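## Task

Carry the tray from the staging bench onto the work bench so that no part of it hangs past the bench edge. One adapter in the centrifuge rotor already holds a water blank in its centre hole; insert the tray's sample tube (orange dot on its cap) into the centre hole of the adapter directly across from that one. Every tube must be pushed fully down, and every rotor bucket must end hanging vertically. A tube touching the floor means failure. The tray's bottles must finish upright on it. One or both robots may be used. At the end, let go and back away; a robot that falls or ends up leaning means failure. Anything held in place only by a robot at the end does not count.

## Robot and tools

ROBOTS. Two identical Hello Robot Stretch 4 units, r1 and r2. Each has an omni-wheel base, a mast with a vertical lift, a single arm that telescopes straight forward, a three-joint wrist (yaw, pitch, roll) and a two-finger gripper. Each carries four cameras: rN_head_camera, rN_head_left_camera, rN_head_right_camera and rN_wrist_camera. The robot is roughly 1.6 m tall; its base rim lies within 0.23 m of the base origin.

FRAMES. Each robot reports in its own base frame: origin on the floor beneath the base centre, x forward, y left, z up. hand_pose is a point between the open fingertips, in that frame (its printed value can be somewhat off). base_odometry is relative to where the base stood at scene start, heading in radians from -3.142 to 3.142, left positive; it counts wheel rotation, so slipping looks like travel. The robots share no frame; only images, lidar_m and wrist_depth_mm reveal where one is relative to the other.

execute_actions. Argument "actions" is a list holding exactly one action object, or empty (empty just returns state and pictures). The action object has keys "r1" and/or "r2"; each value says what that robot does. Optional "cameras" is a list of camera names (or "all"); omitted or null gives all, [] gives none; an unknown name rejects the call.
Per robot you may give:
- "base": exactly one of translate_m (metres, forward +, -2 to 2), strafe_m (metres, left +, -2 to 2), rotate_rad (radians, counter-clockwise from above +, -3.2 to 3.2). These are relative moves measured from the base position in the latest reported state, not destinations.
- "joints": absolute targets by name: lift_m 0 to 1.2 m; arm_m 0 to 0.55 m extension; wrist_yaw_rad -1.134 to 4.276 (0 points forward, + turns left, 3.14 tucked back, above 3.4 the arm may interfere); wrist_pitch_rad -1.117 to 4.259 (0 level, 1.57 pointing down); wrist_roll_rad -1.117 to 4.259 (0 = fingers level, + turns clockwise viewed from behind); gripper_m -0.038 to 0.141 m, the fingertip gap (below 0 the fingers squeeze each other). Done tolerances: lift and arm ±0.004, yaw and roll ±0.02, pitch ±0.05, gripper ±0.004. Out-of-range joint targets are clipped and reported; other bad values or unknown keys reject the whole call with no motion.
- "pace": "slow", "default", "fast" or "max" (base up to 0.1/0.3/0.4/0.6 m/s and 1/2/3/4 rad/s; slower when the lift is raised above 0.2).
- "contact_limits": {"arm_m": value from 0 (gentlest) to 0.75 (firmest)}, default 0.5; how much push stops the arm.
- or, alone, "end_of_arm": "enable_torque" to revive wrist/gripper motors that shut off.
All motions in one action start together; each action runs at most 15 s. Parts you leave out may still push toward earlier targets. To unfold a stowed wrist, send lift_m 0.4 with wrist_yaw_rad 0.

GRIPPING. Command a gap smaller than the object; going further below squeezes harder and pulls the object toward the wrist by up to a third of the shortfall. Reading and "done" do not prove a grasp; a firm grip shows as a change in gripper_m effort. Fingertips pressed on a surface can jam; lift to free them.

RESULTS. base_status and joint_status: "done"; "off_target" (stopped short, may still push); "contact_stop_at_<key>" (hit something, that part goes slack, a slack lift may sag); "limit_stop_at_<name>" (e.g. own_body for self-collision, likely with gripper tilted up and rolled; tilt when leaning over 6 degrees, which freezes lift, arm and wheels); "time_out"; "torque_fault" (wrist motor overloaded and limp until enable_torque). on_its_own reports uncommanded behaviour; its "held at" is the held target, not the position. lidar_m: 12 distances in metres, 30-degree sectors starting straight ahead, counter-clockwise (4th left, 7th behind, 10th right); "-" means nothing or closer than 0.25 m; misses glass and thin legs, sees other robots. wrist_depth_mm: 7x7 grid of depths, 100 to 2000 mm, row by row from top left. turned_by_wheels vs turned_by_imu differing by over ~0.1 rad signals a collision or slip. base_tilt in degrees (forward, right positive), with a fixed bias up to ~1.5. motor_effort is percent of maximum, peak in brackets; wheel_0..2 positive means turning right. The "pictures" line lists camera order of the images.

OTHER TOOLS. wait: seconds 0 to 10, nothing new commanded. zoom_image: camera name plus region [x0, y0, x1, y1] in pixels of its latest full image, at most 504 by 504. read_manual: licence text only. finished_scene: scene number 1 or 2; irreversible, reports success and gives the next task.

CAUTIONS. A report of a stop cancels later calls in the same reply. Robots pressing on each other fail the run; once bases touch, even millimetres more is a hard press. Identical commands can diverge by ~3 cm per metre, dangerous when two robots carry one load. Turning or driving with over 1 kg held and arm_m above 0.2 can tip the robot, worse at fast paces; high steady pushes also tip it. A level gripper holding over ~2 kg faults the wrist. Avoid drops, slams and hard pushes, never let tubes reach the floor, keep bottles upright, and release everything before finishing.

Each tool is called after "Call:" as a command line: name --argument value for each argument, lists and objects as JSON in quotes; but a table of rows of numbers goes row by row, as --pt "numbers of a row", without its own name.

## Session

Call:
execute_actions --actions '[]'

Scene clock: 0.00 s.
r1.base_odometry: x=+0.000 y=+0.000 heading=+0.000 (m, m, rad; r1's odometry frame)
r1.turned_by_wheels: +0.000 (rad since the last result)
r1.turned_by_imu: +0.000 (rad since the last result)
r1.base_tilt: forward=+0.3 right=+0.1 (deg)
r1.lidar_m: 0.99 0.83 0.77 0.89 1.41 3.13 1.73 2.14 1.26 1.29 1.99 2.12
r1.base_status: not commanded
r1.joint_positions: lift_m=+0.154 arm_m=+0.000 wrist_yaw_rad=+3.157 wrist_pitch_rad=-0.008 wrist_roll_rad=+0.011 gripper_m=+0.057
r1.joint_status: not commanded
r1.motor_effort: lift_m=+21 arm_m=-1 wrist_yaw_rad=+0 wrist_pitch_rad=-7 wrist_roll_rad=+0 gripper_m=-3 wheel_0=+0 wheel_1=+0 wheel_2=+0 (%)
r1.hand_pose: x=-0.1190 y=+0.0831 z=+0.3350 quat_wxyz=(-0.008, +0.004, +0.006, +1.000) (m; r1's base frame)
r1.wrist_depth_mm: - 135 - - - - - / - 125 149 - - - - / - 116 144 - - - - / - 128 184 - - - - / 135 - - - - - - / 1138 1397 202 1366 198 1182 1118 / 219 891 878 125 866 778 809
r2.base_odometry: x=+0.000 y=+0.000 heading=+0.000 (m, m, rad; r2's odometry frame)
r2.turned_by_wheels: +0.000 (rad since the last result)
r2.turned_by_imu: +0.000 (rad since the last result)
r2.base_tilt: forward=+1.0 right=-0.1 (deg)
r2.lidar_m: 1.33 1.16 2.67 1.44 1.39 4.17 1.52 1.08 1.02 1.08 1.52 4.16
r2.base_status: not commanded
r2.joint_positions: lift_m=+0.280 arm_m=+0.001 wrist_yaw_rad=+3.134 wrist_pitch_rad=+0.020 wrist_roll_rad=+0.005 gripper_m=+0.057
r2.joint_status: not commanded
r2.motor_effort: lift_m=+18 arm_m=+0 wrist_yaw_rad=+2 wrist_pitch_rad=-9 wrist_roll_rad=+1 gripper_m=-2 wheel_0=+0 wheel_1=+0 wheel_2=+0 (%)
r2.hand_pose: x=-0.1159 y=+0.0897 z=+0.4527 quat_wxyz=(+0.004, -0.010, +0.003, +1.000) (m; r2's base frame)
r2.wrist_depth_mm: - 141 1756 - - - - / - 120 148 - - - - / - 120 151 - - - - / - 141 204 - - - - / 211 1281 1708 - - - - / 228 1281 202 1808 211 1661 1537 / 226 1160 1118 654 1118 1025 1118
pictures: r1_head_camera, r1_head_left_camera, r1_head_right_camera, r1_wrist_camera, r2_head_camera, r2_head_left_camera, r2_head_right_camera, r2_wrist_camera
camera_calibration (this result's frames):
r1_wrist_camera: T_world_to_cam=[[0.0322834, 0.997528, -0.0624078, -0.0613194], [-0.0185997, -0.0618299, -0.997913, 0.398008], [-0.999306, 0.0333768, 0.0165576, 0.0960651], [0, 0, 0, 1]] pos_world=[0.105381, 0.0825703, 0.39176]
r2_wrist_camera: T_world_to_cam=[[-0.0338755, 0.997594, -0.0604875, -0.0514175], [0.016633, -0.0599512, -0.998063, 0.515934], [-0.999288, -0.0348159, -0.0145622, 0.119447], [0, 0, 0, 1]] pos_world=[0.109039, 0.0863833, 0.513564]
Images, in order (width x height): r1_head_camera 420x560, r1_head_left_camera 420x672, r1_head_right_camera 420x672, r1_wrist_camera 616x392, r2_head_camera 420x560, r2_head_left_camera 420x672, r2_head_right_camera 420x672, r2_wrist_camera 616x392.

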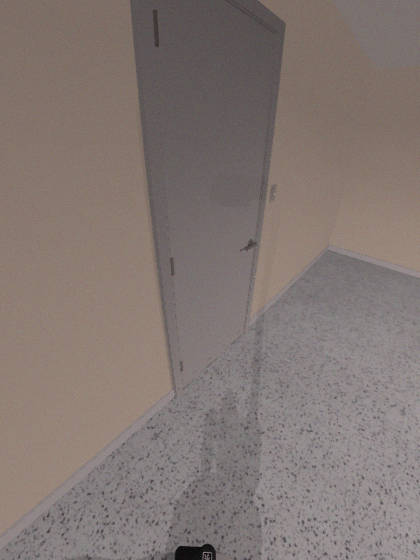

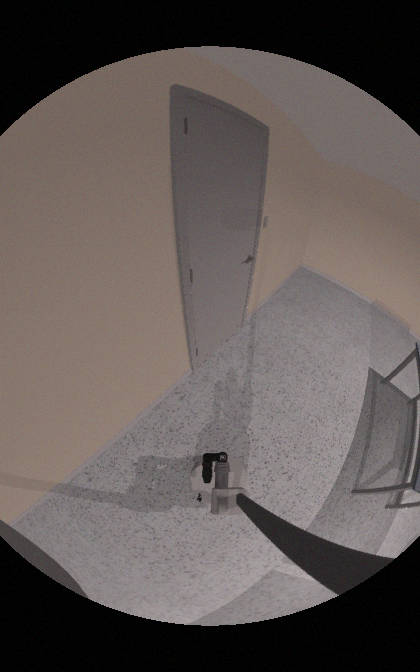

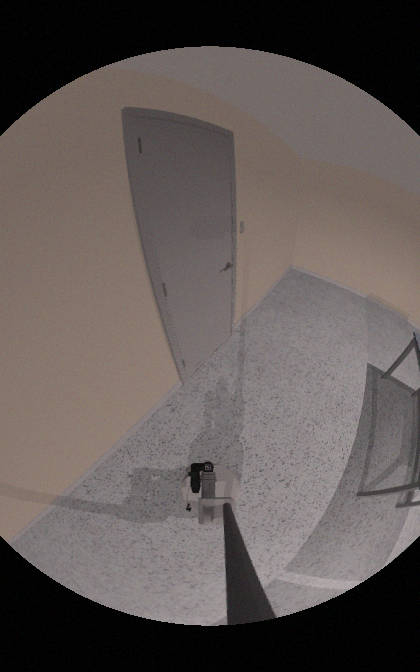

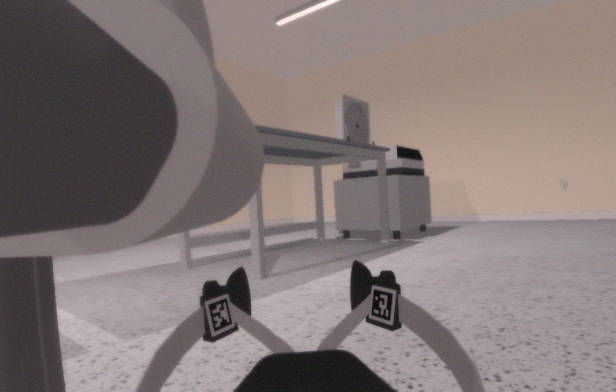

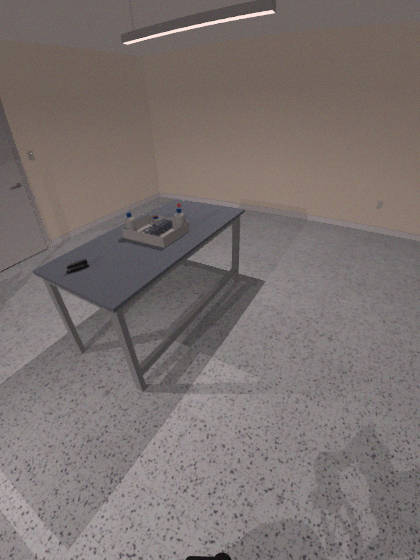

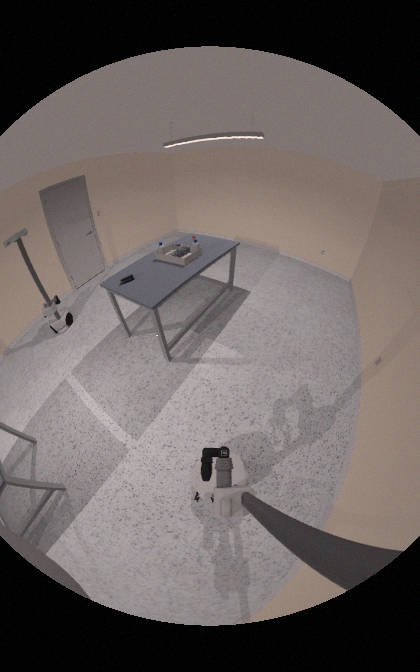

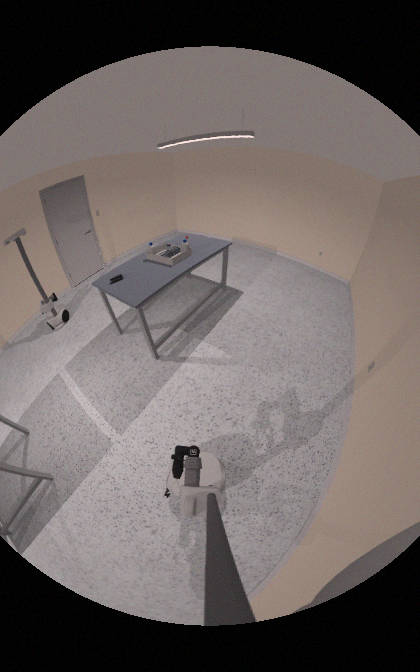

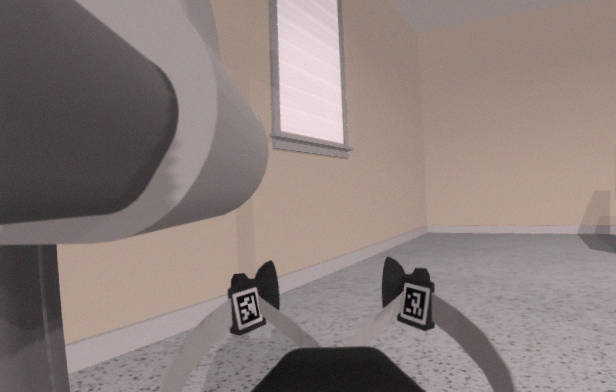

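Call:
zoom_image --camera "r2_head_camera" --region '[20, 180, 270, 400]'

Call:
zoom_image --camera "r2_head_camera" --region '[105, 190, 205, 260]'

Region (20, 180, 270, 400) of r2_head_camera's 420x560 image, scaled by 2.016, with more detail than that image has; it fills the top 444 rows of this view, and the rest is white.

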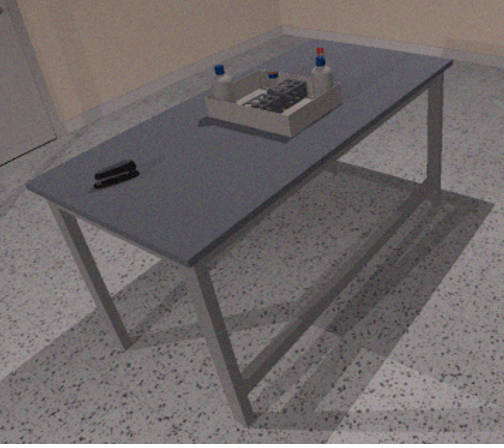

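Region (105, 190, 205, 260) of r2_head_camera's 420x560 image, scaled by 5.040, with more detail than that image has; it fills the top 353 rows of this view, and the rest is white.

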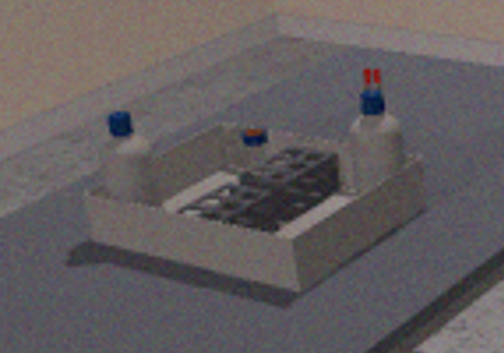

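Call:
execute_actions --actions '[{"r1": {"base": {"rotate_rad": -1.384}, "pace": "fast"}, "r2": {"base": {"rotate_rad": -0.119}, "joints": {"lift_m": 0.2}, "pace": "fast"}}]' --cameras '["r1_head_camera"]'

Scene clock: 4.03 s.
r1.base_odometry: x=+0.000 y=+0.000 heading=-1.384 (m, m, rad; r1's odometry frame)
r1.turned_by_wheels: -1.384 (rad since the last result)
r1.turned_by_imu: -1.364 (rad since the last result)
r1.base_tilt: forward=+0.4 right=+0.1 (deg)
r1.lidar_m: 1.43 3.94 1.48 0.92 0.79 0.81 1.01 1.99 2.18 1.69 2.65 1.25
r1.base_status: done
r1.joint_positions: lift_m=+0.154 arm_m=+0.000 wrist_yaw_rad=+3.157 wrist_pitch_rad=-0.008 wrist_roll_rad=+0.011 gripper_m=+0.057
r1.joint_status: not commanded
r1.motor_effort: lift_m=+21(21) arm_m=-1(1) wrist_yaw_rad=-1(0) wrist_pitch_rad=-7(7) wrist_roll_rad=+1(0) gripper_m=-3(4) wheel_0=+1(7) wheel_1=+0(9) wheel_2=+0(7) (%)
r1.hand_pose: x=-0.1189 y=+0.0831 z=+0.3350 quat_wxyz=(-0.008, +0.004, +0.006, +1.000) (m; r1's base frame)
r1.wrist_depth_mm: - 135 1537 1255 991 820 715 / - 125 148 1308 1025 831 715 / - 116 143 1308 1025 831 723 / - 128 183 1308 1042 831 715 / 135 - 1863 1336 1008 842 723 / 1160 1430 201 1255 199 842 723 / 220 904 891 125 854 768 715
r2.base_odometry: x=+0.000 y=+0.000 heading=-0.119 (m, m, rad; r2's odometry frame)
r2.turned_by_wheels: -0.119 (rad since the last result)
r2.turned_by_imu: -0.116 (rad since the last result)
r2.base_tilt: forward=+0.9 right=-0.1 (deg)
r2.lidar_m: 1.52 1.12 1.79 1.66 1.44 2.65 1.71 1.14 1.02 1.06 1.36 2.89
r2.base_status: done
r2.joint_positions: lift_m=+0.200 arm_m=+0.001 wrist_yaw_rad=+3.134 wrist_pitch_rad=+0.020 wrist_roll_rad=+0.005 gripper_m=+0.057
r2.joint_status: all done
r2.motor_effort: lift_m=+14(17) arm_m=+0(0) wrist_yaw_rad=+1(1) wrist_pitch_rad=-9(9) wrist_roll_rad=+1(1) gripper_m=+0(2) wheel_0=+0(5) wheel_1=-1(4) wheel_2=-2(7) (%)
r2.hand_pose: x=-0.1159 y=+0.0897 z=+0.3727 quat_wxyz=(+0.004, -0.010, +0.003, +1.000) (m; r2's base frame)
r2.wrist_depth_mm: - 141 1983 - - - - / - 120 149 - - - - / - 120 151 - - - - / - 141 204 - - - - / 210 1366 1921 - - - - / 228 1336 202 1464 212 1366 1308 / 225 1025 946 569 931 866 931
pictures: r1_head_camera
Images, in order (width x height): r1_head_camera 420x560.

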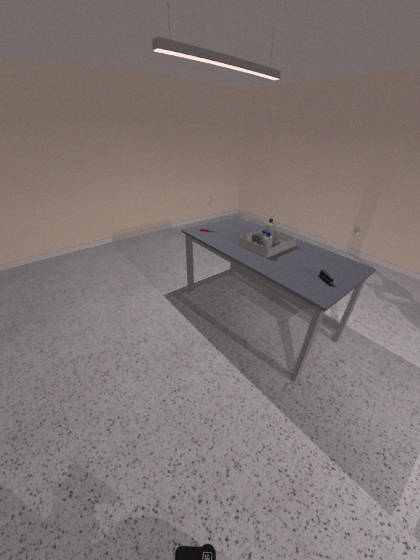

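Call:
zoom_image --camera "r1_head_camera" --region '[170, 200, 390, 390]'

Region (170, 200, 390, 390) of r1_head_camera's 420x560 image, scaled by 2.291, with more detail than that image has; it fills the top 435 rows of this view, and the rest is white.

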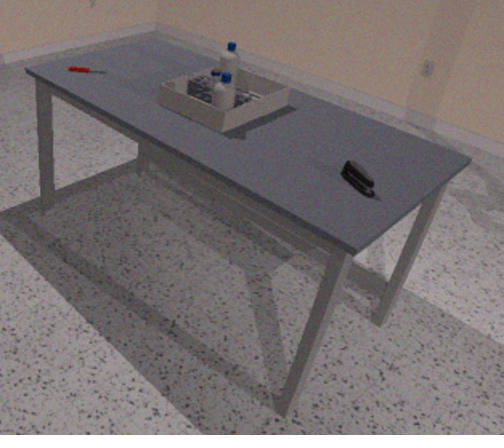

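Call:
execute_actions --actions '[{"r1": {"base": {"translate_m": 1.36}, "joints": {"lift_m": 1.0, "gripper_m": 0.07}, "pace": "max"}, "r2": {"base": {"translate_m": 1.53}, "joints": {"lift_m": 1.0, "gripper_m": 0.07}, "pace": "max"}}]' --cameras '[]'

Scene clock: 8.63 s.
r1.base_odometry: x=+0.253 y=-1.336 heading=-1.384 (m, m, rad; r1's odometry frame)
r1.turned_by_wheels: +0.000 (rad since the last result)
r1.turned_by_imu: +0.001 (rad since the last result)
r1.base_tilt: forward=+0.4 right=+0.1 (deg)
r1.lidar_m: 0.35 0.64 2.95 1.89 1.66 1.70 2.09 4.09 0.49 0.30 0.25 0.26
r1.base_status: done
r1.joint_positions: lift_m=+1.000 arm_m=+0.000 wrist_yaw_rad=+3.157 wrist_pitch_rad=-0.008 wrist_roll_rad=+0.011 gripper_m=+0.070
r1.joint_status: all done
r1.motor_effort: lift_m=+23(26) arm_m=-1(1) wrist_yaw_rad=+0(1) wrist_pitch_rad=-6(7) wrist_roll_rad=+0(0) gripper_m=-3(3) wheel_0=-1(8) wheel_1=-1(8) wheel_2=+0(14) (%)
r1.hand_pose: x=-0.1189 y=+0.0831 z=+1.1805 quat_wxyz=(-0.008, +0.004, +0.006, +1.000) (m; r1's base frame)
r1.wrist_depth_mm: - 135 - - - 1661 1464 / - 125 148 - - 1708 1430 / - 116 143 - - 1756 1464 / - 129 183 - - 1756 1464 / 135 - - - - 1756 1499 / - - 200 - 198 1756 1499 / 220 - - 124 - 1661 1537
r2.base_odometry: x=+1.519 y=-0.182 heading=-0.119 (m, m, rad; r2's odometry frame)
r2.turned_by_wheels: +0.000 (rad since the last result)
r2.turned_by_imu: -0.005 (rad since the last result)
r2.base_tilt: forward=+1.0 right=-0.2 (deg)
r2.lidar_m: 0.56 0.36 0.33 0.31 0.42 2.49 2.69 1.78 1.63 1.67 2.14 2.77
r2.base_status: done
r2.joint_positions: lift_m=+1.000 arm_m=+0.001 wrist_yaw_rad=+3.134 wrist_pitch_rad=+0.020 wrist_roll_rad=+0.005 gripper_m=+0.070
r2.joint_status: all done
r2.motor_effort: lift_m=+21(25) arm_m=+0(0) wrist_yaw_rad=+1(1) wrist_pitch_rad=-8(8) wrist_roll_rad=+2(1) gripper_m=+2(2) wheel_0=+0(8) wheel_1=+0(7) wheel_2=+1(14) (%)
r2.hand_pose: x=-0.1159 y=+0.0897 z=+1.1721 quat_wxyz=(+0.004, -0.010, +0.003, +1.000) (m; r2's base frame)
r2.wrist_depth_mm: - 141 - - - - - / - 120 148 - - - - / - 120 151 - - - - / - 141 204 - - - - / 211 - - - - - - / 229 - 215 - 211 - - / 224 - - - - - -
pictures: none
No camera images: the call's "cameras" was empty. Leave "cameras" out to get every camera's image.

Call:
execute_actions --actions '[{"r1": {"base": {"rotate_rad": -0.895}, "joints": {"wrist_pitch_rad": 1.57, "wrist_yaw_rad": 1.57, "wrist_roll_rad": 0}, "pace": "fast"}, "r2": {"base": {"rotate_rad": 1.173}, "joints": {"wrist_pitch_rad": 1.57, "wrist_yaw_rad": 1.57, "wrist_roll_rad": 0}, "pace": "fast"}}]' --cameras '["r1_head_camera", "r2_head_camera", "r1_wrist_camera", "r2_wrist_camera", "r1_head_left_camera", "r2_head_left_camera"]'

Scene clock: 10.83 s.
r1.base_odometry: x=+0.253 y=-1.336 heading=-2.279 (m, m, rad; r1's odometry frame)
r1.turned_by_wheels: -0.895 (rad since the last result)
r1.turned_by_imu: -0.882 (rad since the last result)
r1.base_tilt: forward=+0.5 right=+0.1 (deg)
r1.lidar_m: 0.25 0.27 0.40 0.99 2.51 1.78 1.68 1.73 2.35 2.27 0.40 0.27
r1.base_status: done
r1.joint_positions: lift_m=+1.000 arm_m=+0.000 wrist_yaw_rad=+1.570 wrist_pitch_rad=+1.570 wrist_roll_rad=+0.000 gripper_m=+0.070
r1.joint_status: all done
r1.motor_effort: lift_m=+23(23) arm_m=-1(1) wrist_yaw_rad=+0(3) wrist_pitch_rad=+2(4) wrist_roll_rad=+0(0) gripper_m=-3(3) wheel_0=+0(5) wheel_1=-1(5) wheel_2=+0(5) (%)
r1.hand_pose: x=+0.2582 y=+0.0003 z=+0.8896 quat_wxyz=(+0.500, -0.500, +0.500, +0.500) (m; r1's base frame)
r1.wrist_depth_mm: 1118 1118 1118 357 355 359 304 / 1098 1118 1118 1138 359 359 312 / 1098 1118 1118 1138 355 359 319 / 1118 917 904 1008 359 362 322 / 1098 891 917 1118 359 359 366 / 504 1118 200 1160 200 359 366 / 1118 1098 1138 125 357 362 366
r2.base_odometry: x=+1.519 y=-0.182 heading=+1.054 (m, m, rad; r2's odometry frame)
r2.turned_by_wheels: +1.173 (rad since the last result)
r2.turned_by_imu: +1.161 (rad since the last result)
r2.base_tilt: forward=+1.0 right=-0.1 (deg)
r2.lidar_m: 0.30 0.36 0.49 2.47 2.37 1.73 1.66 1.71 2.41 2.76 0.46 0.33
r2.base_status: done
r2.joint_positions: lift_m=+1.000 arm_m=+0.001 wrist_yaw_rad=+1.570 wrist_pitch_rad=+1.570 wrist_roll_rad=+0.000 gripper_m=+0.070
r2.joint_status: all done
r2.motor_effort: lift_m=+21(21) arm_m=+0(0) wrist_yaw_rad=+0(5) wrist_pitch_rad=-2(0) wrist_roll_rad=+0(0) gripper_m=-1(0) wheel_0=-2(6) wheel_1=-2(5) wheel_2=+0(7) (%)
r2.hand_pose: x=+0.2592 y=+0.0003 z=+0.8895 quat_wxyz=(+0.500, -0.500, +0.500, +0.500) (m; r2's base frame)
r2.wrist_depth_mm: 1229 1182 1160 1138 370 349 347 / 1182 1182 1160 1160 946 347 345 / 1205 1182 1182 1160 931 349 343 / 1182 1160 917 1138 931 349 342 / 1160 1182 931 1118 960 347 342 / 1160 699 216 1138 213 343 343 / 427 1182 1138 640 351 343 342
pictures: r1_head_camera, r1_head_left_camera, r1_wrist_camera, r2_head_camera, r2_head_left_camera, r2_wrist_camera
camera_calibration (this result's frames):
r1_wrist_camera: T_world_to_cam=[[0.997528, -0.0516396, 0.0476649, -0.303156], [-0.0511117, -0.998618, -0.0122296, 0.0851375], [0.0482306, 0.00976315, -0.998789, 1.09929], [0, 0, 0, 1]] pos_world=[0.253738, 0.0586324, 1.11345]
r2_wrist_camera: T_world_to_cam=[[0.997561, -0.0549874, -0.042984, -0.205776], [-0.0552274, -0.998464, -0.00441612, 0.0752933], [-0.0426751, 0.00677925, -0.999066, 1.12528], [0, 0, 0, 1]] pos_world=[0.257454, 0.056234, 1.11571]
Images, in order (width x height): r1_head_camera 420x560, r1_head_left_camera 420x672, r1_wrist_camera 616x392, r2_head_camera 420x560, r2_head_left_camera 420x672, r2_wrist_camera 616x392.

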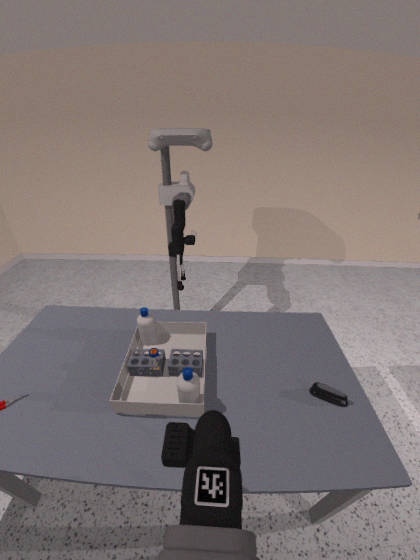

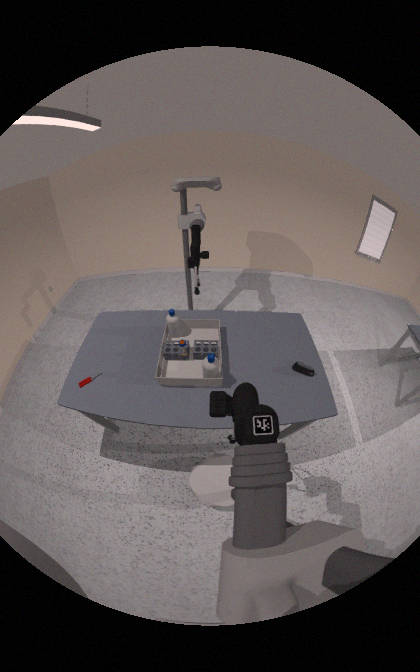

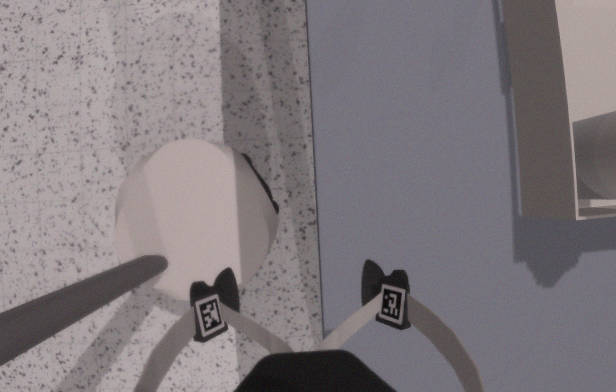

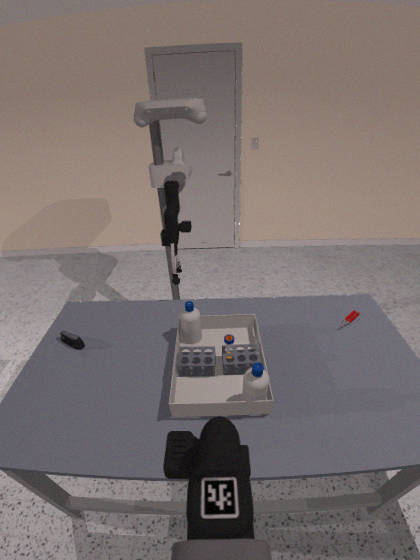

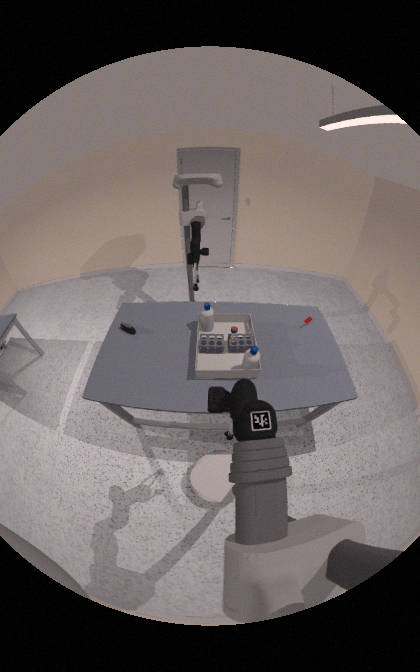

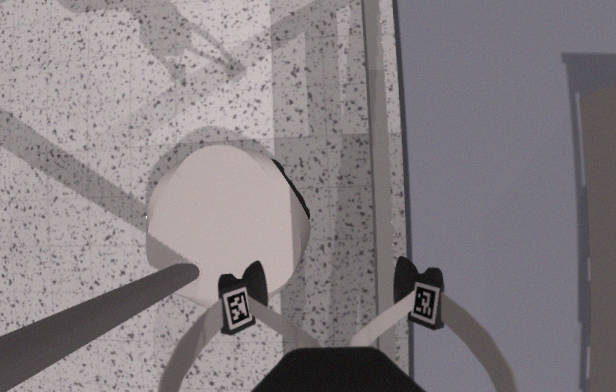

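Call:
execute_actions --actions '[]' --cameras '[]'

Call:
execute_actions --actions '[]' --cameras '[]'

Call:
wait --seconds 0.3

Scene clock: 11.37 s.
r1.base_odometry: x=+0.253 y=-1.336 heading=-2.279 (m, m, rad; r1's odometry frame)
r1.turned_by_wheels: +0.000 (rad since the last result)
r1.turned_by_imu: +0.000 (rad since the last result)
r1.base_tilt: forward=+0.4 right=+0.1 (deg)
r1.lidar_m: 0.25 0.27 0.37 0.97 2.53 1.79 1.67 1.76 2.36 2.28 0.41 0.27
r1.base_status: done
r1.joint_positions: lift_m=+1.000 arm_m=+0.000 wrist_yaw_rad=+1.570 wrist_pitch_rad=+1.570 wrist_roll_rad=+0.000 gripper_m=+0.070
r1.joint_status: all done
r1.motor_effort: lift_m=+23(23) arm_m=-1(1) wrist_yaw_rad=-1(3) wrist_pitch_rad=+0(4) wrist_roll_rad=+0(0) gripper_m=-3(3) wheel_0=+0(5) wheel_1=-1(5) wheel_2=+0(5) (%)
r1.hand_pose: x=+0.2582 y=+0.0003 z=+0.8896 quat_wxyz=(+0.500, -0.500, +0.500, +0.500) (m; r1's base frame)
r1.wrist_depth_mm: 1098 1118 1118 357 357 359 303 / 1098 1098 1118 1138 355 362 312 / 1118 1118 1138 1138 357 359 317 / 1118 904 904 1008 357 359 324 / 1098 904 917 1138 357 364 364 / 504 1118 200 1138 200 362 366 / 1118 1118 1118 124 357 362 364
r2.base_odometry: x=+1.519 y=-0.182 heading=+1.054 (m, m, rad; r2's odometry frame)
r2.turned_by_wheels: +0.000 (rad since the last result)
r2.turned_by_imu: +0.000 (rad since the last result)
r2.base_tilt: forward=+1.0 right=-0.1 (deg)
r2.lidar_m: 0.32 0.34 0.49 2.48 2.35 1.74 1.66 1.74 2.41 2.74 0.46 0.32
r2.base_status: done
r2.joint_positions: lift_m=+1.000 arm_m=+0.001 wrist_yaw_rad=+1.570 wrist_pitch_rad=+1.570 wrist_roll_rad=+0.000 gripper_m=+0.070
r2.joint_status: all done
r2.motor_effort: lift_m=+21(21) arm_m=+0(0) wrist_yaw_rad=-1(5) wrist_pitch_rad=-2(0) wrist_roll_rad=+0(0) gripper_m=+2(0) wheel_0=-2(6) wheel_1=-2(5) wheel_2=+0(7) (%)
r2.hand_pose: x=+0.2592 y=+0.0003 z=+0.8895 quat_wxyz=(+0.500, -0.500, +0.500, +0.500) (m; r2's base frame)
r2.wrist_depth_mm: 1205 1182 1138 1118 373 349 345 / 1160 1182 1160 1138 946 349 345 / 1182 1160 1160 1138 931 349 345 / 1182 1182 946 1138 946 347 347 / 1182 1182 917 1118 946 347 343 / 1160 691 217 1138 212 345 343 / 430 1138 1138 634 349 343 342
pictures: none
No camera images: the call's "cameras" was empty. Leave "cameras" out to get every camera's image.

Scene clock: 11.37 s.
r1.base_odometry: x=+0.253 y=-1.336 heading=-2.279 (m, m, rad; r1's odometry frame)
r1.turned_by_wheels: +0.000 (rad since the last result)
r1.turned_by_imu: +0.000 (rad since the last result)
r1.base_tilt: forward=+0.4 right=+0.1 (deg)
r1.lidar_m: 0.25 0.27 0.37 0.97 2.53 1.79 1.67 1.76 2.36 2.28 0.41 0.27
r1.base_status: done
r1.joint_positions: lift_m=+1.000 arm_m=+0.000 wrist_yaw_rad=+1.570 wrist_pitch_rad=+1.570 wrist_roll_rad=+0.000 gripper_m=+0.070
r1.joint_status: all done
r1.motor_effort: lift_m=+23(23) arm_m=-1(1) wrist_yaw_rad=-1(3) wrist_pitch_rad=+0(4) wrist_roll_rad=+0(0) gripper_m=-3(3) wheel_0=+0(5) wheel_1=-1(5) wheel_2=+0(5) (%)
r1.hand_pose: x=+0.2582 y=+0.0003 z=+0.8896 quat_wxyz=(+0.500, -0.500, +0.500, +0.500) (m; r1's base frame)
r1.wrist_depth_mm: 1098 1118 1118 357 357 359 303 / 1098 1098 1118 1138 355 362 312 / 1118 1118 1138 1138 357 359 317 / 1118 904 904 1008 357 359 324 / 1098 904 917 1138 357 364 364 / 504 1118 200 1138 200 362 366 / 1118 1118 1118 124 357 362 364
r2.base_odometry: x=+1.519 y=-0.182 heading=+1.054 (m, m, rad; r2's odometry frame)
r2.turned_by_wheels: +0.000 (rad since the last result)
r2.turned_by_imu: +0.000 (rad since the last result)
r2.base_tilt: forward=+1.0 right=-0.1 (deg)
r2.lidar_m: 0.32 0.34 0.49 2.48 2.35 1.74 1.66 1.74 2.41 2.74 0.46 0.32
r2.base_status: done
r2.joint_positions: lift_m=+1.000 arm_m=+0.001 wrist_yaw_rad=+1.570 wrist_pitch_rad=+1.570 wrist_roll_rad=+0.000 gripper_m=+0.070
r2.joint_status: all done
r2.motor_effort: lift_m=+21(21) arm_m=+0(0) wrist_yaw_rad=-1(5) wrist_pitch_rad=-2(0) wrist_roll_rad=+0(0) gripper_m=+2(0) wheel_0=-2(6) wheel_1=-2(5) wheel_2=+0(7) (%)
r2.hand_pose: x=+0.2592 y=+0.0003 z=+0.8895 quat_wxyz=(+0.500, -0.500, +0.500, +0.500) (m; r2's base frame)
r2.wrist_depth_mm: 1205 1182 1138 1118 373 349 345 / 1160 1182 1160 1138 946 349 345 / 1182 1160 1160 1138 931 349 345 / 1182 1182 946 1138 946 347 347 / 1182 1182 917 1118 946 347 343 / 1160 691 217 1138 212 345 343 / 430 1138 1138 634 349 343 342
pictures: none
No camera images: the call's "cameras" was empty. Leave "cameras" out to get every camera's image.

Scene clock: 11.67 s.
r1.base_odometry: x=+0.253 y=-1.336 heading=-2.279 (m, m, rad; r1's odometry frame)
r1.turned_by_wheels: +0.000 (rad since the last result)
r1.turned_by_imu: +0.000 (rad since the last result)
r1.base_tilt: forward=+0.3 right=+0.0 (deg)
r1.lidar_m: 0.27 0.25 0.37 0.98 2.51 1.77 1.66 1.73 2.37 2.27 0.41 0.29
r1.base_status: done
r1.joint_positions: lift_m=+1.000 arm_m=+0.000 wrist_yaw_rad=+1.570 wrist_pitch_rad=+1.570 wrist_roll_rad=+0.000 gripper_m=+0.070
r1.joint_status: all done
r1.motor_effort: lift_m=+23(23) arm_m=-1(1) wrist_yaw_rad=+1(3) wrist_pitch_rad=+1(4) wrist_roll_rad=+0(0) gripper_m=-3(3) wheel_0=+0(5) wheel_1=-1(5) wheel_2=+1(5) (%)
r1.hand_pose: x=+0.2582 y=+0.0003 z=+0.8896 quat_wxyz=(+0.500, -0.500, +0.500, +0.500) (m; r1's base frame)
r1.wrist_depth_mm: 1098 1118 1098 357 357 359 304 / 1098 1118 1118 1138 357 359 310 / 1098 1098 1118 1118 359 362 317 / 1118 891 904 1008 357 359 322 / 1118 891 904 1160 357 362 364 / 508 1098 200 1138 200 362 364 / 1118 1118 1118 125 359 362 364
r2.base_odometry: x=+1.519 y=-0.182 heading=+1.054 (m, m, rad; r2's odometry frame)
r2.turned_by_wheels: +0.000 (rad since the last result)
r2.turned_by_imu: +0.000 (rad since the last result)
r2.base_tilt: forward=+1.0 right=-0.1 (deg)
r2.lidar_m: 0.28 0.34 0.49 2.49 2.40 1.72 1.64 1.72 2.40 2.75 0.47 0.34
r2.base_status: done
r2.joint_positions: lift_m=+1.000 arm_m=+0.001 wrist_yaw_rad=+1.570 wrist_pitch_rad=+1.570 wrist_roll_rad=+0.000 gripper_m=+0.070
r2.joint_status: all done
r2.motor_effort: lift_m=+21(21) arm_m=+0(0) wrist_yaw_rad=-1(5) wrist_pitch_rad=-1(0) wrist_roll_rad=+0(0) gripper_m=-5(0) wheel_0=-2(6) wheel_1=-2(5) wheel_2=+0(7) (%)
r2.hand_pose: x=+0.2592 y=+0.0003 z=+0.8895 quat_wxyz=(+0.500, -0.500, +0.500, +0.500) (m; r2's base frame)
r2.wrist_depth_mm: 1182 1138 1160 1160 370 347 345 / 1160 1160 1160 1160 946 347 342 / 1205 1182 1138 1118 946 349 345 / 1182 1138 917 1138 946 349 343 / 1182 1182 931 1138 946 347 343 / 1160 699 217 1138 212 347 343 / 427 1160 1138 634 347 342 343
wait: 0.30 s; at rest by 0.27 s
pictures: r1_head_camera, r1_head_left_camera, r1_head_right_camera, r1_wrist_camera, r2_head_camera, r2_head_left_camera, r2_head_right_camera, r2_wrist_camera
camera_calibration (this result's frames):
r1_wrist_camera: T_world_to_cam=[[0.997528, -0.0516393, 0.0476649, -0.303156], [-0.0511114, -0.998618, -0.0122297, 0.0851376], [0.0482306, 0.00976328, -0.998789, 1.09929], [0, 0, 0, 1]] pos_world=[0.253738, 0.0586324, 1.11345]
r2_wrist_camera: T_world_to_cam=[[0.997561, -0.0549874, -0.042984, -0.205776], [-0.0552274, -0.998464, -0.00441612, 0.0752933], [-0.0426751, 0.00677925, -0.999066, 1.12528], [0, 0, 0, 1]] pos_world=[0.257454, 0.056234, 1.11571]
Images, in order (width x height): r1_head_camera 420x560, r1_head_left_camera 420x672, r1_head_right_camera 420x672, r1_wrist_camera 616x392, r2_head_camera 420x560, r2_head_left_camera 420x672, r2_head_right_camera 420x672, r2_wrist_camera 616x392.

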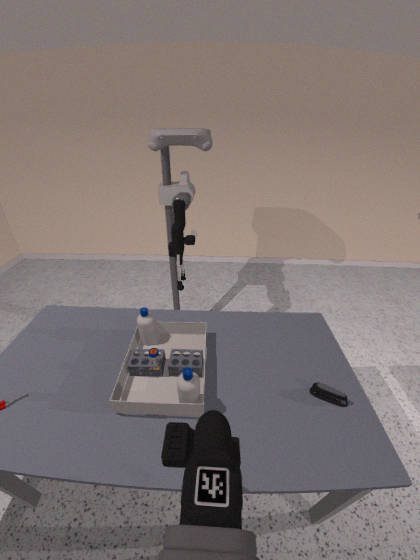

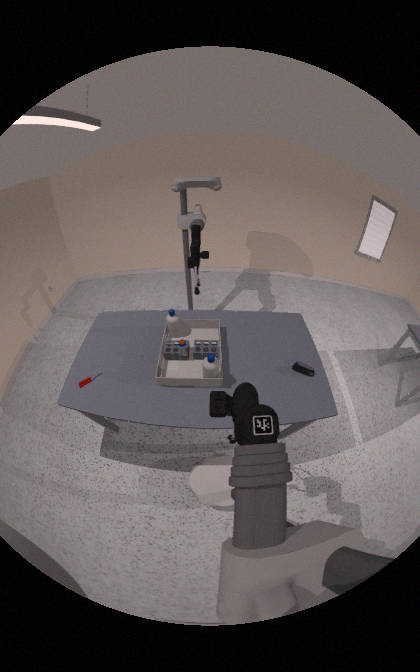

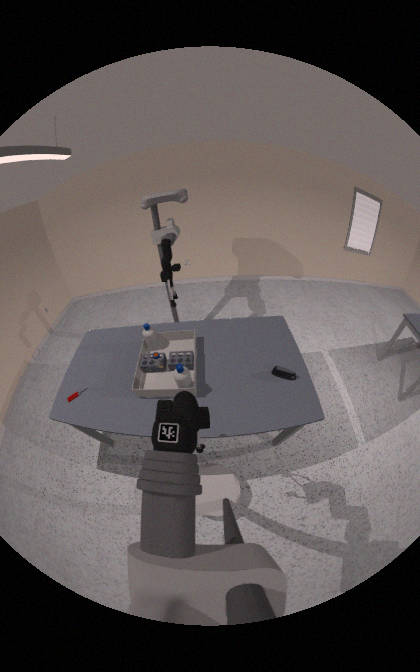

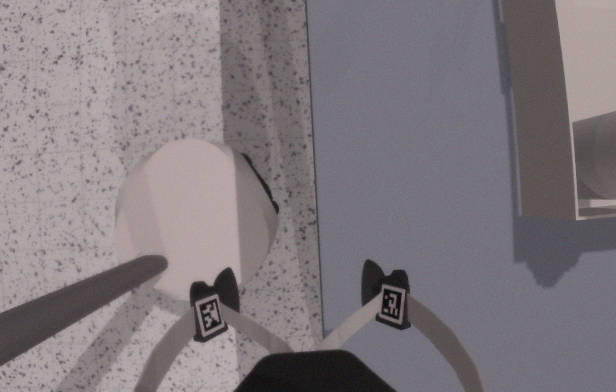

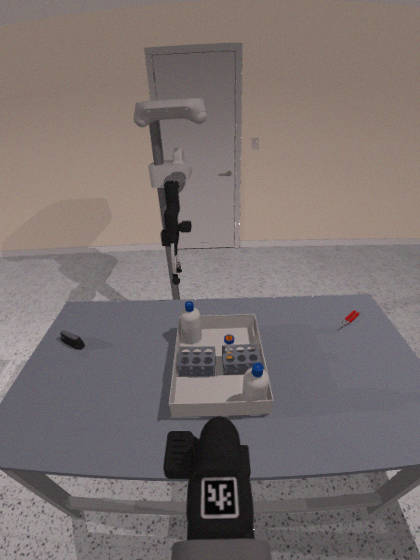

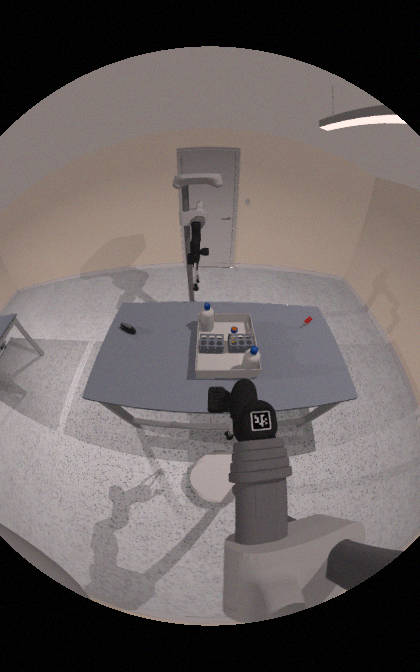

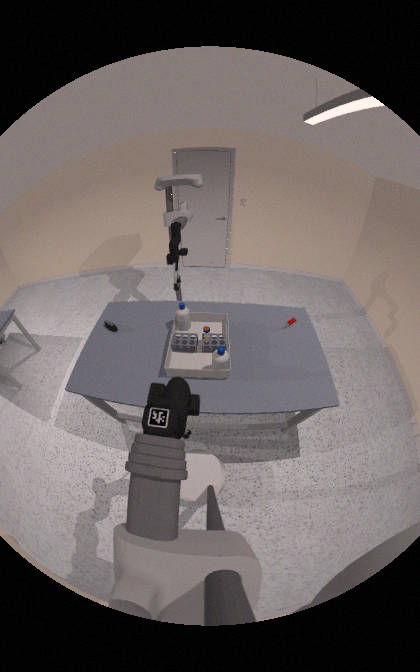

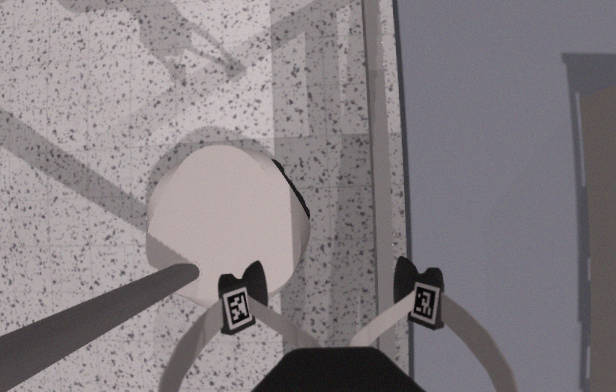

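Call:
execute_actions --actions '[{"r1": {"base": {"strafe_m": 0.174}, "joints": {"arm_m": 0.12}, "pace": "fast"}, "r2": {"base": {"translate_m": 0.045}, "joints": {"arm_m": 0.211}, "pace": "fast"}}]' --cameras '[]'

Call:
execute_actions --actions '[{"r1": {"base": {"rotate_rad": 0.022}, "joints": {"arm_m": 0.226, "lift_m": 0.985}, "pace": "fast"}, "r2": {"base": {"rotate_rad": -0.012}, "joints": {"lift_m": 0.985}, "pace": "fast"}}]' --cameras '["r1_wrist_camera", "r2_wrist_camera"]'

Scene clock: 14.20 s.
r1.base_odometry: x=+0.385 y=-1.450 heading=-2.279 (m, m, rad; r1's odometry frame)
r1.turned_by_wheels: +0.000 (rad since the last result)
r1.turned_by_imu: +0.001 (rad since the last result)
r1.base_tilt: forward=+0.5 right=+0.1 (deg)
r1.lidar_m: 0.25 0.29 0.36 2.73 2.55 1.81 1.69 1.72 2.36 2.45 0.39 0.28
r1.base_status: done
r1.joint_positions: lift_m=+1.000 arm_m=+0.119 wrist_yaw_rad=+1.570 wrist_pitch_rad=+1.570 wrist_roll_rad=+0.000 gripper_m=+0.070
r1.joint_status: all done
r1.motor_effort: lift_m=+23(23) arm_m=+5(4) wrist_yaw_rad=-1(0) wrist_pitch_rad=+1(1) wrist_roll_rad=+0(0) gripper_m=-1(4) wheel_0=+2(7) wheel_1=+1(8) wheel_2=+1(1) (%)
r1.hand_pose: x=+0.3774 y=+0.0002 z=+0.8896 quat_wxyz=(+0.500, -0.500, +0.500, +0.500) (m; r1's base frame)
r1.wrist_depth_mm: 1098 1098 349 353 355 359 362 / 1118 1118 349 353 355 357 329 / 1118 1118 351 353 357 357 355 / 1098 904 353 353 355 357 355 / 1098 904 353 353 345 355 359 / 1118 1118 200 353 200 357 359 / 1098 1138 351 125 357 236 234
r2.base_odometry: x=+1.541 y=-0.143 heading=+1.054 (m, m, rad; r2's odometry frame)
r2.turned_by_wheels: +0.000 (rad since the last result)
r2.turned_by_imu: +0.001 (rad since the last result)
r2.base_tilt: forward=+0.9 right=-0.2 (deg)
r2.lidar_m: 0.26 0.30 0.39 2.47 2.40 1.78 1.70 1.79 2.45 2.73 0.42 0.30
r2.base_status: done
r2.joint_positions: lift_m=+1.000 arm_m=+0.209 wrist_yaw_rad=+1.570 wrist_pitch_rad=+1.570 wrist_roll_rad=+0.000 gripper_m=+0.070
r2.joint_status: all done
r2.motor_effort: lift_m=+21(21) arm_m=+10(11) wrist_yaw_rad=+0(1) wrist_pitch_rad=-2(0) wrist_roll_rad=+0(0) gripper_m=+0(0) wheel_0=+1(5) wheel_1=+1(5) wheel_2=+1(9) (%)
r2.hand_pose: x=+0.4676 y=+0.0003 z=+0.8895 quat_wxyz=(+0.500, -0.500, +0.500, +0.500) (m; r2's base frame)
r2.wrist_depth_mm: 1182 1160 364 357 353 347 343 / 1160 1160 359 355 349 332 290 / 1182 1160 362 353 349 340 298 / 1160 931 359 357 349 340 285 / 1182 946 357 351 347 342 320 / 1160 946 217 351 212 312 300 / 1182 1160 355 214 342 309 281
pictures: none
No camera images: the call's "cameras" was empty. Leave "cameras" out to get every camera's image.

Scene clock: 15.33 s.
r1.base_odometry: x=+0.385 y=-1.450 heading=-2.257 (m, m, rad; r1's odometry frame)
r1.turned_by_wheels: +0.022 (rad since the last result)
r1.turned_by_imu: +0.022 (rad since the last result)
r1.base_tilt: forward=+0.3 right=+0.0 (deg)
r1.lidar_m: 0.25 0.28 0.40 2.74 2.49 1.77 1.68 1.76 2.43 2.45 0.40 0.27
r1.base_status: done
r1.joint_positions: lift_m=+0.985 arm_m=+0.225 wrist_yaw_rad=+1.570 wrist_pitch_rad=+1.570 wrist_roll_rad=+0.000 gripper_m=+0.070
r1.joint_status: all done
r1.motor_effort: lift_m=+18(19) arm_m=+5(6) wrist_yaw_rad=+0(2) wrist_pitch_rad=+0(0) wrist_roll_rad=+0(0) gripper_m=-2(2) wheel_0=-1(2) wheel_1=+0(2) wheel_2=-1(2) (%)
r1.hand_pose: x=+0.4834 y=+0.0002 z=+0.8750 quat_wxyz=(+0.500, -0.500, +0.500, +0.500) (m; r1's base frame)
r1.wrist_depth_mm: 1098 330 334 338 340 343 347 / 1078 332 336 336 320 291 289 / 1098 330 336 336 340 312 286 / 878 334 336 336 338 312 225 / 878 330 336 338 340 332 320 / 1078 332 201 338 200 312 282 / 1078 330 336 125 332 285 283
r2.base_odometry: x=+1.541 y=-0.143 heading=+1.042 (m, m, rad; r2's odometry frame)
r2.turned_by_wheels: -0.012 (rad since the last result)
r2.turned_by_imu: -0.012 (rad since the last result)
r2.base_tilt: forward=+1.0 right=-0.1 (deg)
r2.lidar_m: 0.25 0.30 0.38 2.46 2.45 1.80 1.70 1.75 2.41 2.75 0.40 0.28
r2.base_status: done
r2.joint_positions: lift_m=+0.985 arm_m=+0.209 wrist_yaw_rad=+1.570 wrist_pitch_rad=+1.570 wrist_roll_rad=+0.000 gripper_m=+0.070
r2.joint_status: all done
r2.motor_effort: lift_m=+14(18) arm_m=+10(10) wrist_yaw_rad=+0(0) wrist_pitch_rad=-2(2) wrist_roll_rad=+0(0) gripper_m=-3(4) wheel_0=+0(3) wheel_1=-1(3) wheel_2=+0(3) (%)
r2.hand_pose: x=+0.4676 y=+0.0002 z=+0.8751 quat_wxyz=(+0.500, -0.500, +0.500, +0.500) (m; r2's base frame)
r2.wrist_depth_mm: 1182 353 345 342 338 334 330 / 1182 349 343 340 332 286 286 / 1182 917 345 342 334 329 297 / 1182 931 345 338 334 329 297 / 1160 931 345 338 332 329 301 / 1160 917 217 340 212 319 270 / 1182 1160 343 206 309 322 267
pictures: r1_wrist_camera, r2_wrist_camera
camera_calibration (this result's frames):
r1_wrist_camera: T_world_to_cam=[[0.997518, -0.051825, 0.0476727, -0.527075], [-0.0513045, -0.99861, -0.0120789, 0.0963684], [0.0482324, 0.0096031, -0.99879, 1.07384], [0, 0, 0, 1]] pos_world=[0.478917, 0.0586066, 1.09883]
r2_wrist_camera: T_world_to_cam=[[0.997547, -0.0552607, -0.0429702, -0.414274], [-0.0554901, -0.998451, -0.00416378, 0.0865441], [-0.0426735, 0.00653799, -0.999068, 1.11979], [0, 0, 0, 1]] pos_world=[0.465846, 0.0561958, 1.1013]
Images, in order (width x height): r1_wrist_camera 616x392, r2_wrist_camera 616x392.

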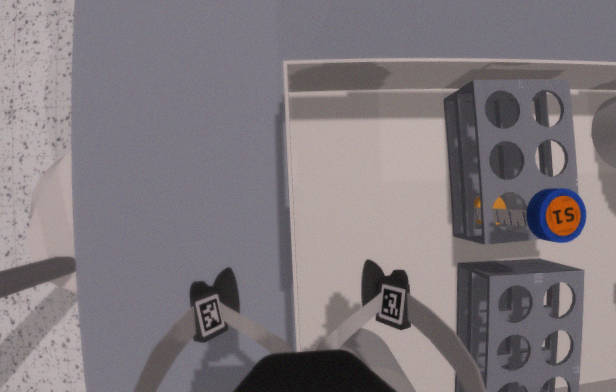

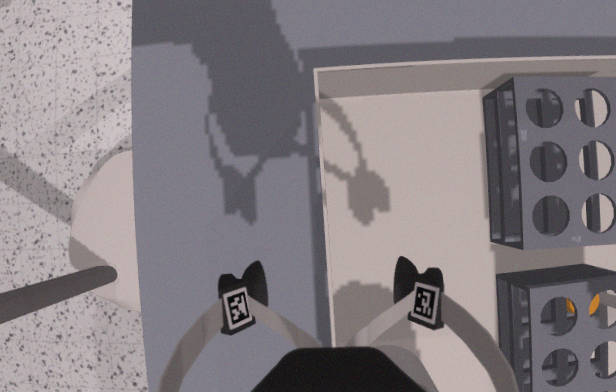

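Call:
execute_actions --actions '[{"r1": {"joints": {"lift_m": 0.915, "arm_m": 0.22, "gripper_m": 0.035}}, "r2": {"base": {"strafe_m": -0.012}, "joints": {"lift_m": 0.915, "gripper_m": 0.035}}}]' --cameras '["r1_wrist_camera", "r2_wrist_camera"]'

Scene clock: 16.80 s.
r1.base_odometry: x=+0.385 y=-1.450 heading=-2.257 (m, m, rad; r1's odometry frame)
r1.turned_by_wheels: +0.000 (rad since the last result)
r1.turned_by_imu: +0.001 (rad since the last result)
r1.base_tilt: forward=+0.4 right=+0.1 (deg)
r1.lidar_m: 0.26 0.28 0.36 2.76 2.44 1.74 1.68 1.75 2.40 2.44 0.38 0.26
r1.base_status: not commanded
r1.joint_positions: lift_m=+0.915 arm_m=+0.221 wrist_yaw_rad=+1.570 wrist_pitch_rad=+1.570 wrist_roll_rad=+0.000 gripper_m=+0.035
r1.joint_status: all done
r1.motor_effort: lift_m=+18(21) arm_m=-5(7) wrist_yaw_rad=+1(1) wrist_pitch_rad=-1(0) wrist_roll_rad=+0(0) gripper_m=-4(4) wheel_0=+0(1) wheel_1=+0(0) wheel_2=-1(1) (%)
r1.hand_pose: x=+0.4792 y=+0.0002 z=+0.8050 quat_wxyz=(+0.500, -0.500, +0.500, +0.500) (m; r1's base frame)
r1.wrist_depth_mm: 260 263 265 220 213 215 - / 260 263 265 265 266 265 211 / 259 263 266 266 268 267 239 / 260 264 266 265 268 270 210 / 260 263 266 266 267 270 239 / 260 263 210 266 192 270 242 / 262 262 265 123 266 266 -
r2.base_odometry: x=+1.552 y=-0.149 heading=+1.042 (m, m, rad; r2's odometry frame)
r2.turned_by_wheels: +0.000 (rad since the last result)
r2.turned_by_imu: +0.001 (rad since the last result)
r2.base_tilt: forward=+1.0 right=-0.2 (deg)
r2.lidar_m: 0.27 0.30 0.41 2.47 2.43 1.79 1.69 1.77 2.40 2.74 0.41 0.29
r2.base_status: done
r2.joint_positions: lift_m=+0.915 arm_m=+0.209 wrist_yaw_rad=+1.570 wrist_pitch_rad=+1.570 wrist_roll_rad=+0.000 gripper_m=+0.035
r2.joint_status: all done
r2.motor_effort: lift_m=+14(14) arm_m=+10(10) wrist_yaw_rad=+1(1) wrist_pitch_rad=-4(3) wrist_roll_rad=+0(0) gripper_m=-2(6) wheel_0=+2(6) wheel_1=-2(7) wheel_2=+0(1) (%)
r2.hand_pose: x=+0.4676 y=+0.0002 z=+0.8051 quat_wxyz=(+0.500, -0.500, +0.500, +0.500) (m; r2's base frame)
r2.wrist_depth_mm: 1060 277 273 270 235 236 - / 1098 276 272 268 264 262 254 / 1078 277 272 268 264 260 233 / 1078 277 273 270 264 260 234 / 842 276 271 267 264 260 257 / 1078 274 271 215 190 259 252 / 1098 273 271 169 260 257 -
pictures: r1_wrist_camera, r2_wrist_camera
camera_calibration (this result's frames):
r1_wrist_camera: T_world_to_cam=[[0.997518, -0.0518253, 0.0476727, -0.519598], [-0.0513048, -0.99861, -0.0120788, 0.0953101], [0.0482324, 0.00960297, -0.99879, 1.00414], [0, 0, 0, 1]] pos_world=[0.474766, 0.0586066, 1.02884]
r2_wrist_camera: T_world_to_cam=[[0.997546, -0.0552693, -0.0429697, -0.417283], [-0.0554983, -0.99845, -0.00415342, 0.0862445], [-0.0426735, 0.00652797, -0.999068, 1.04987], [0, 0, 0, 1]] pos_world=[0.465847, 0.0561944, 1.03131]
Images, in order (width x height): r1_wrist_camera 616x392, r2_wrist_camera 616x392.

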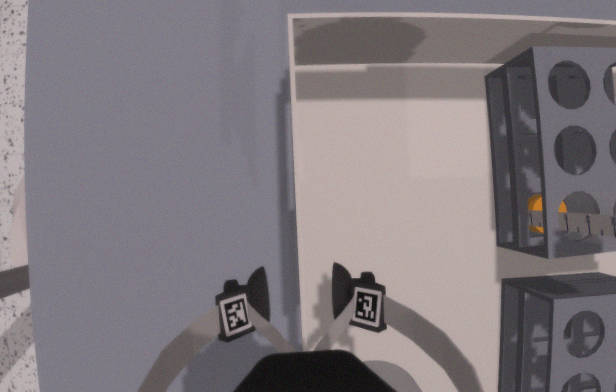

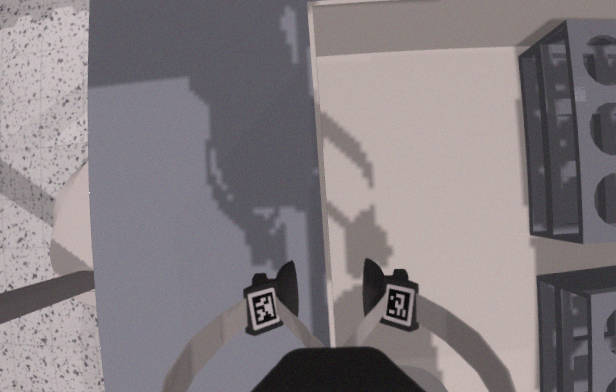

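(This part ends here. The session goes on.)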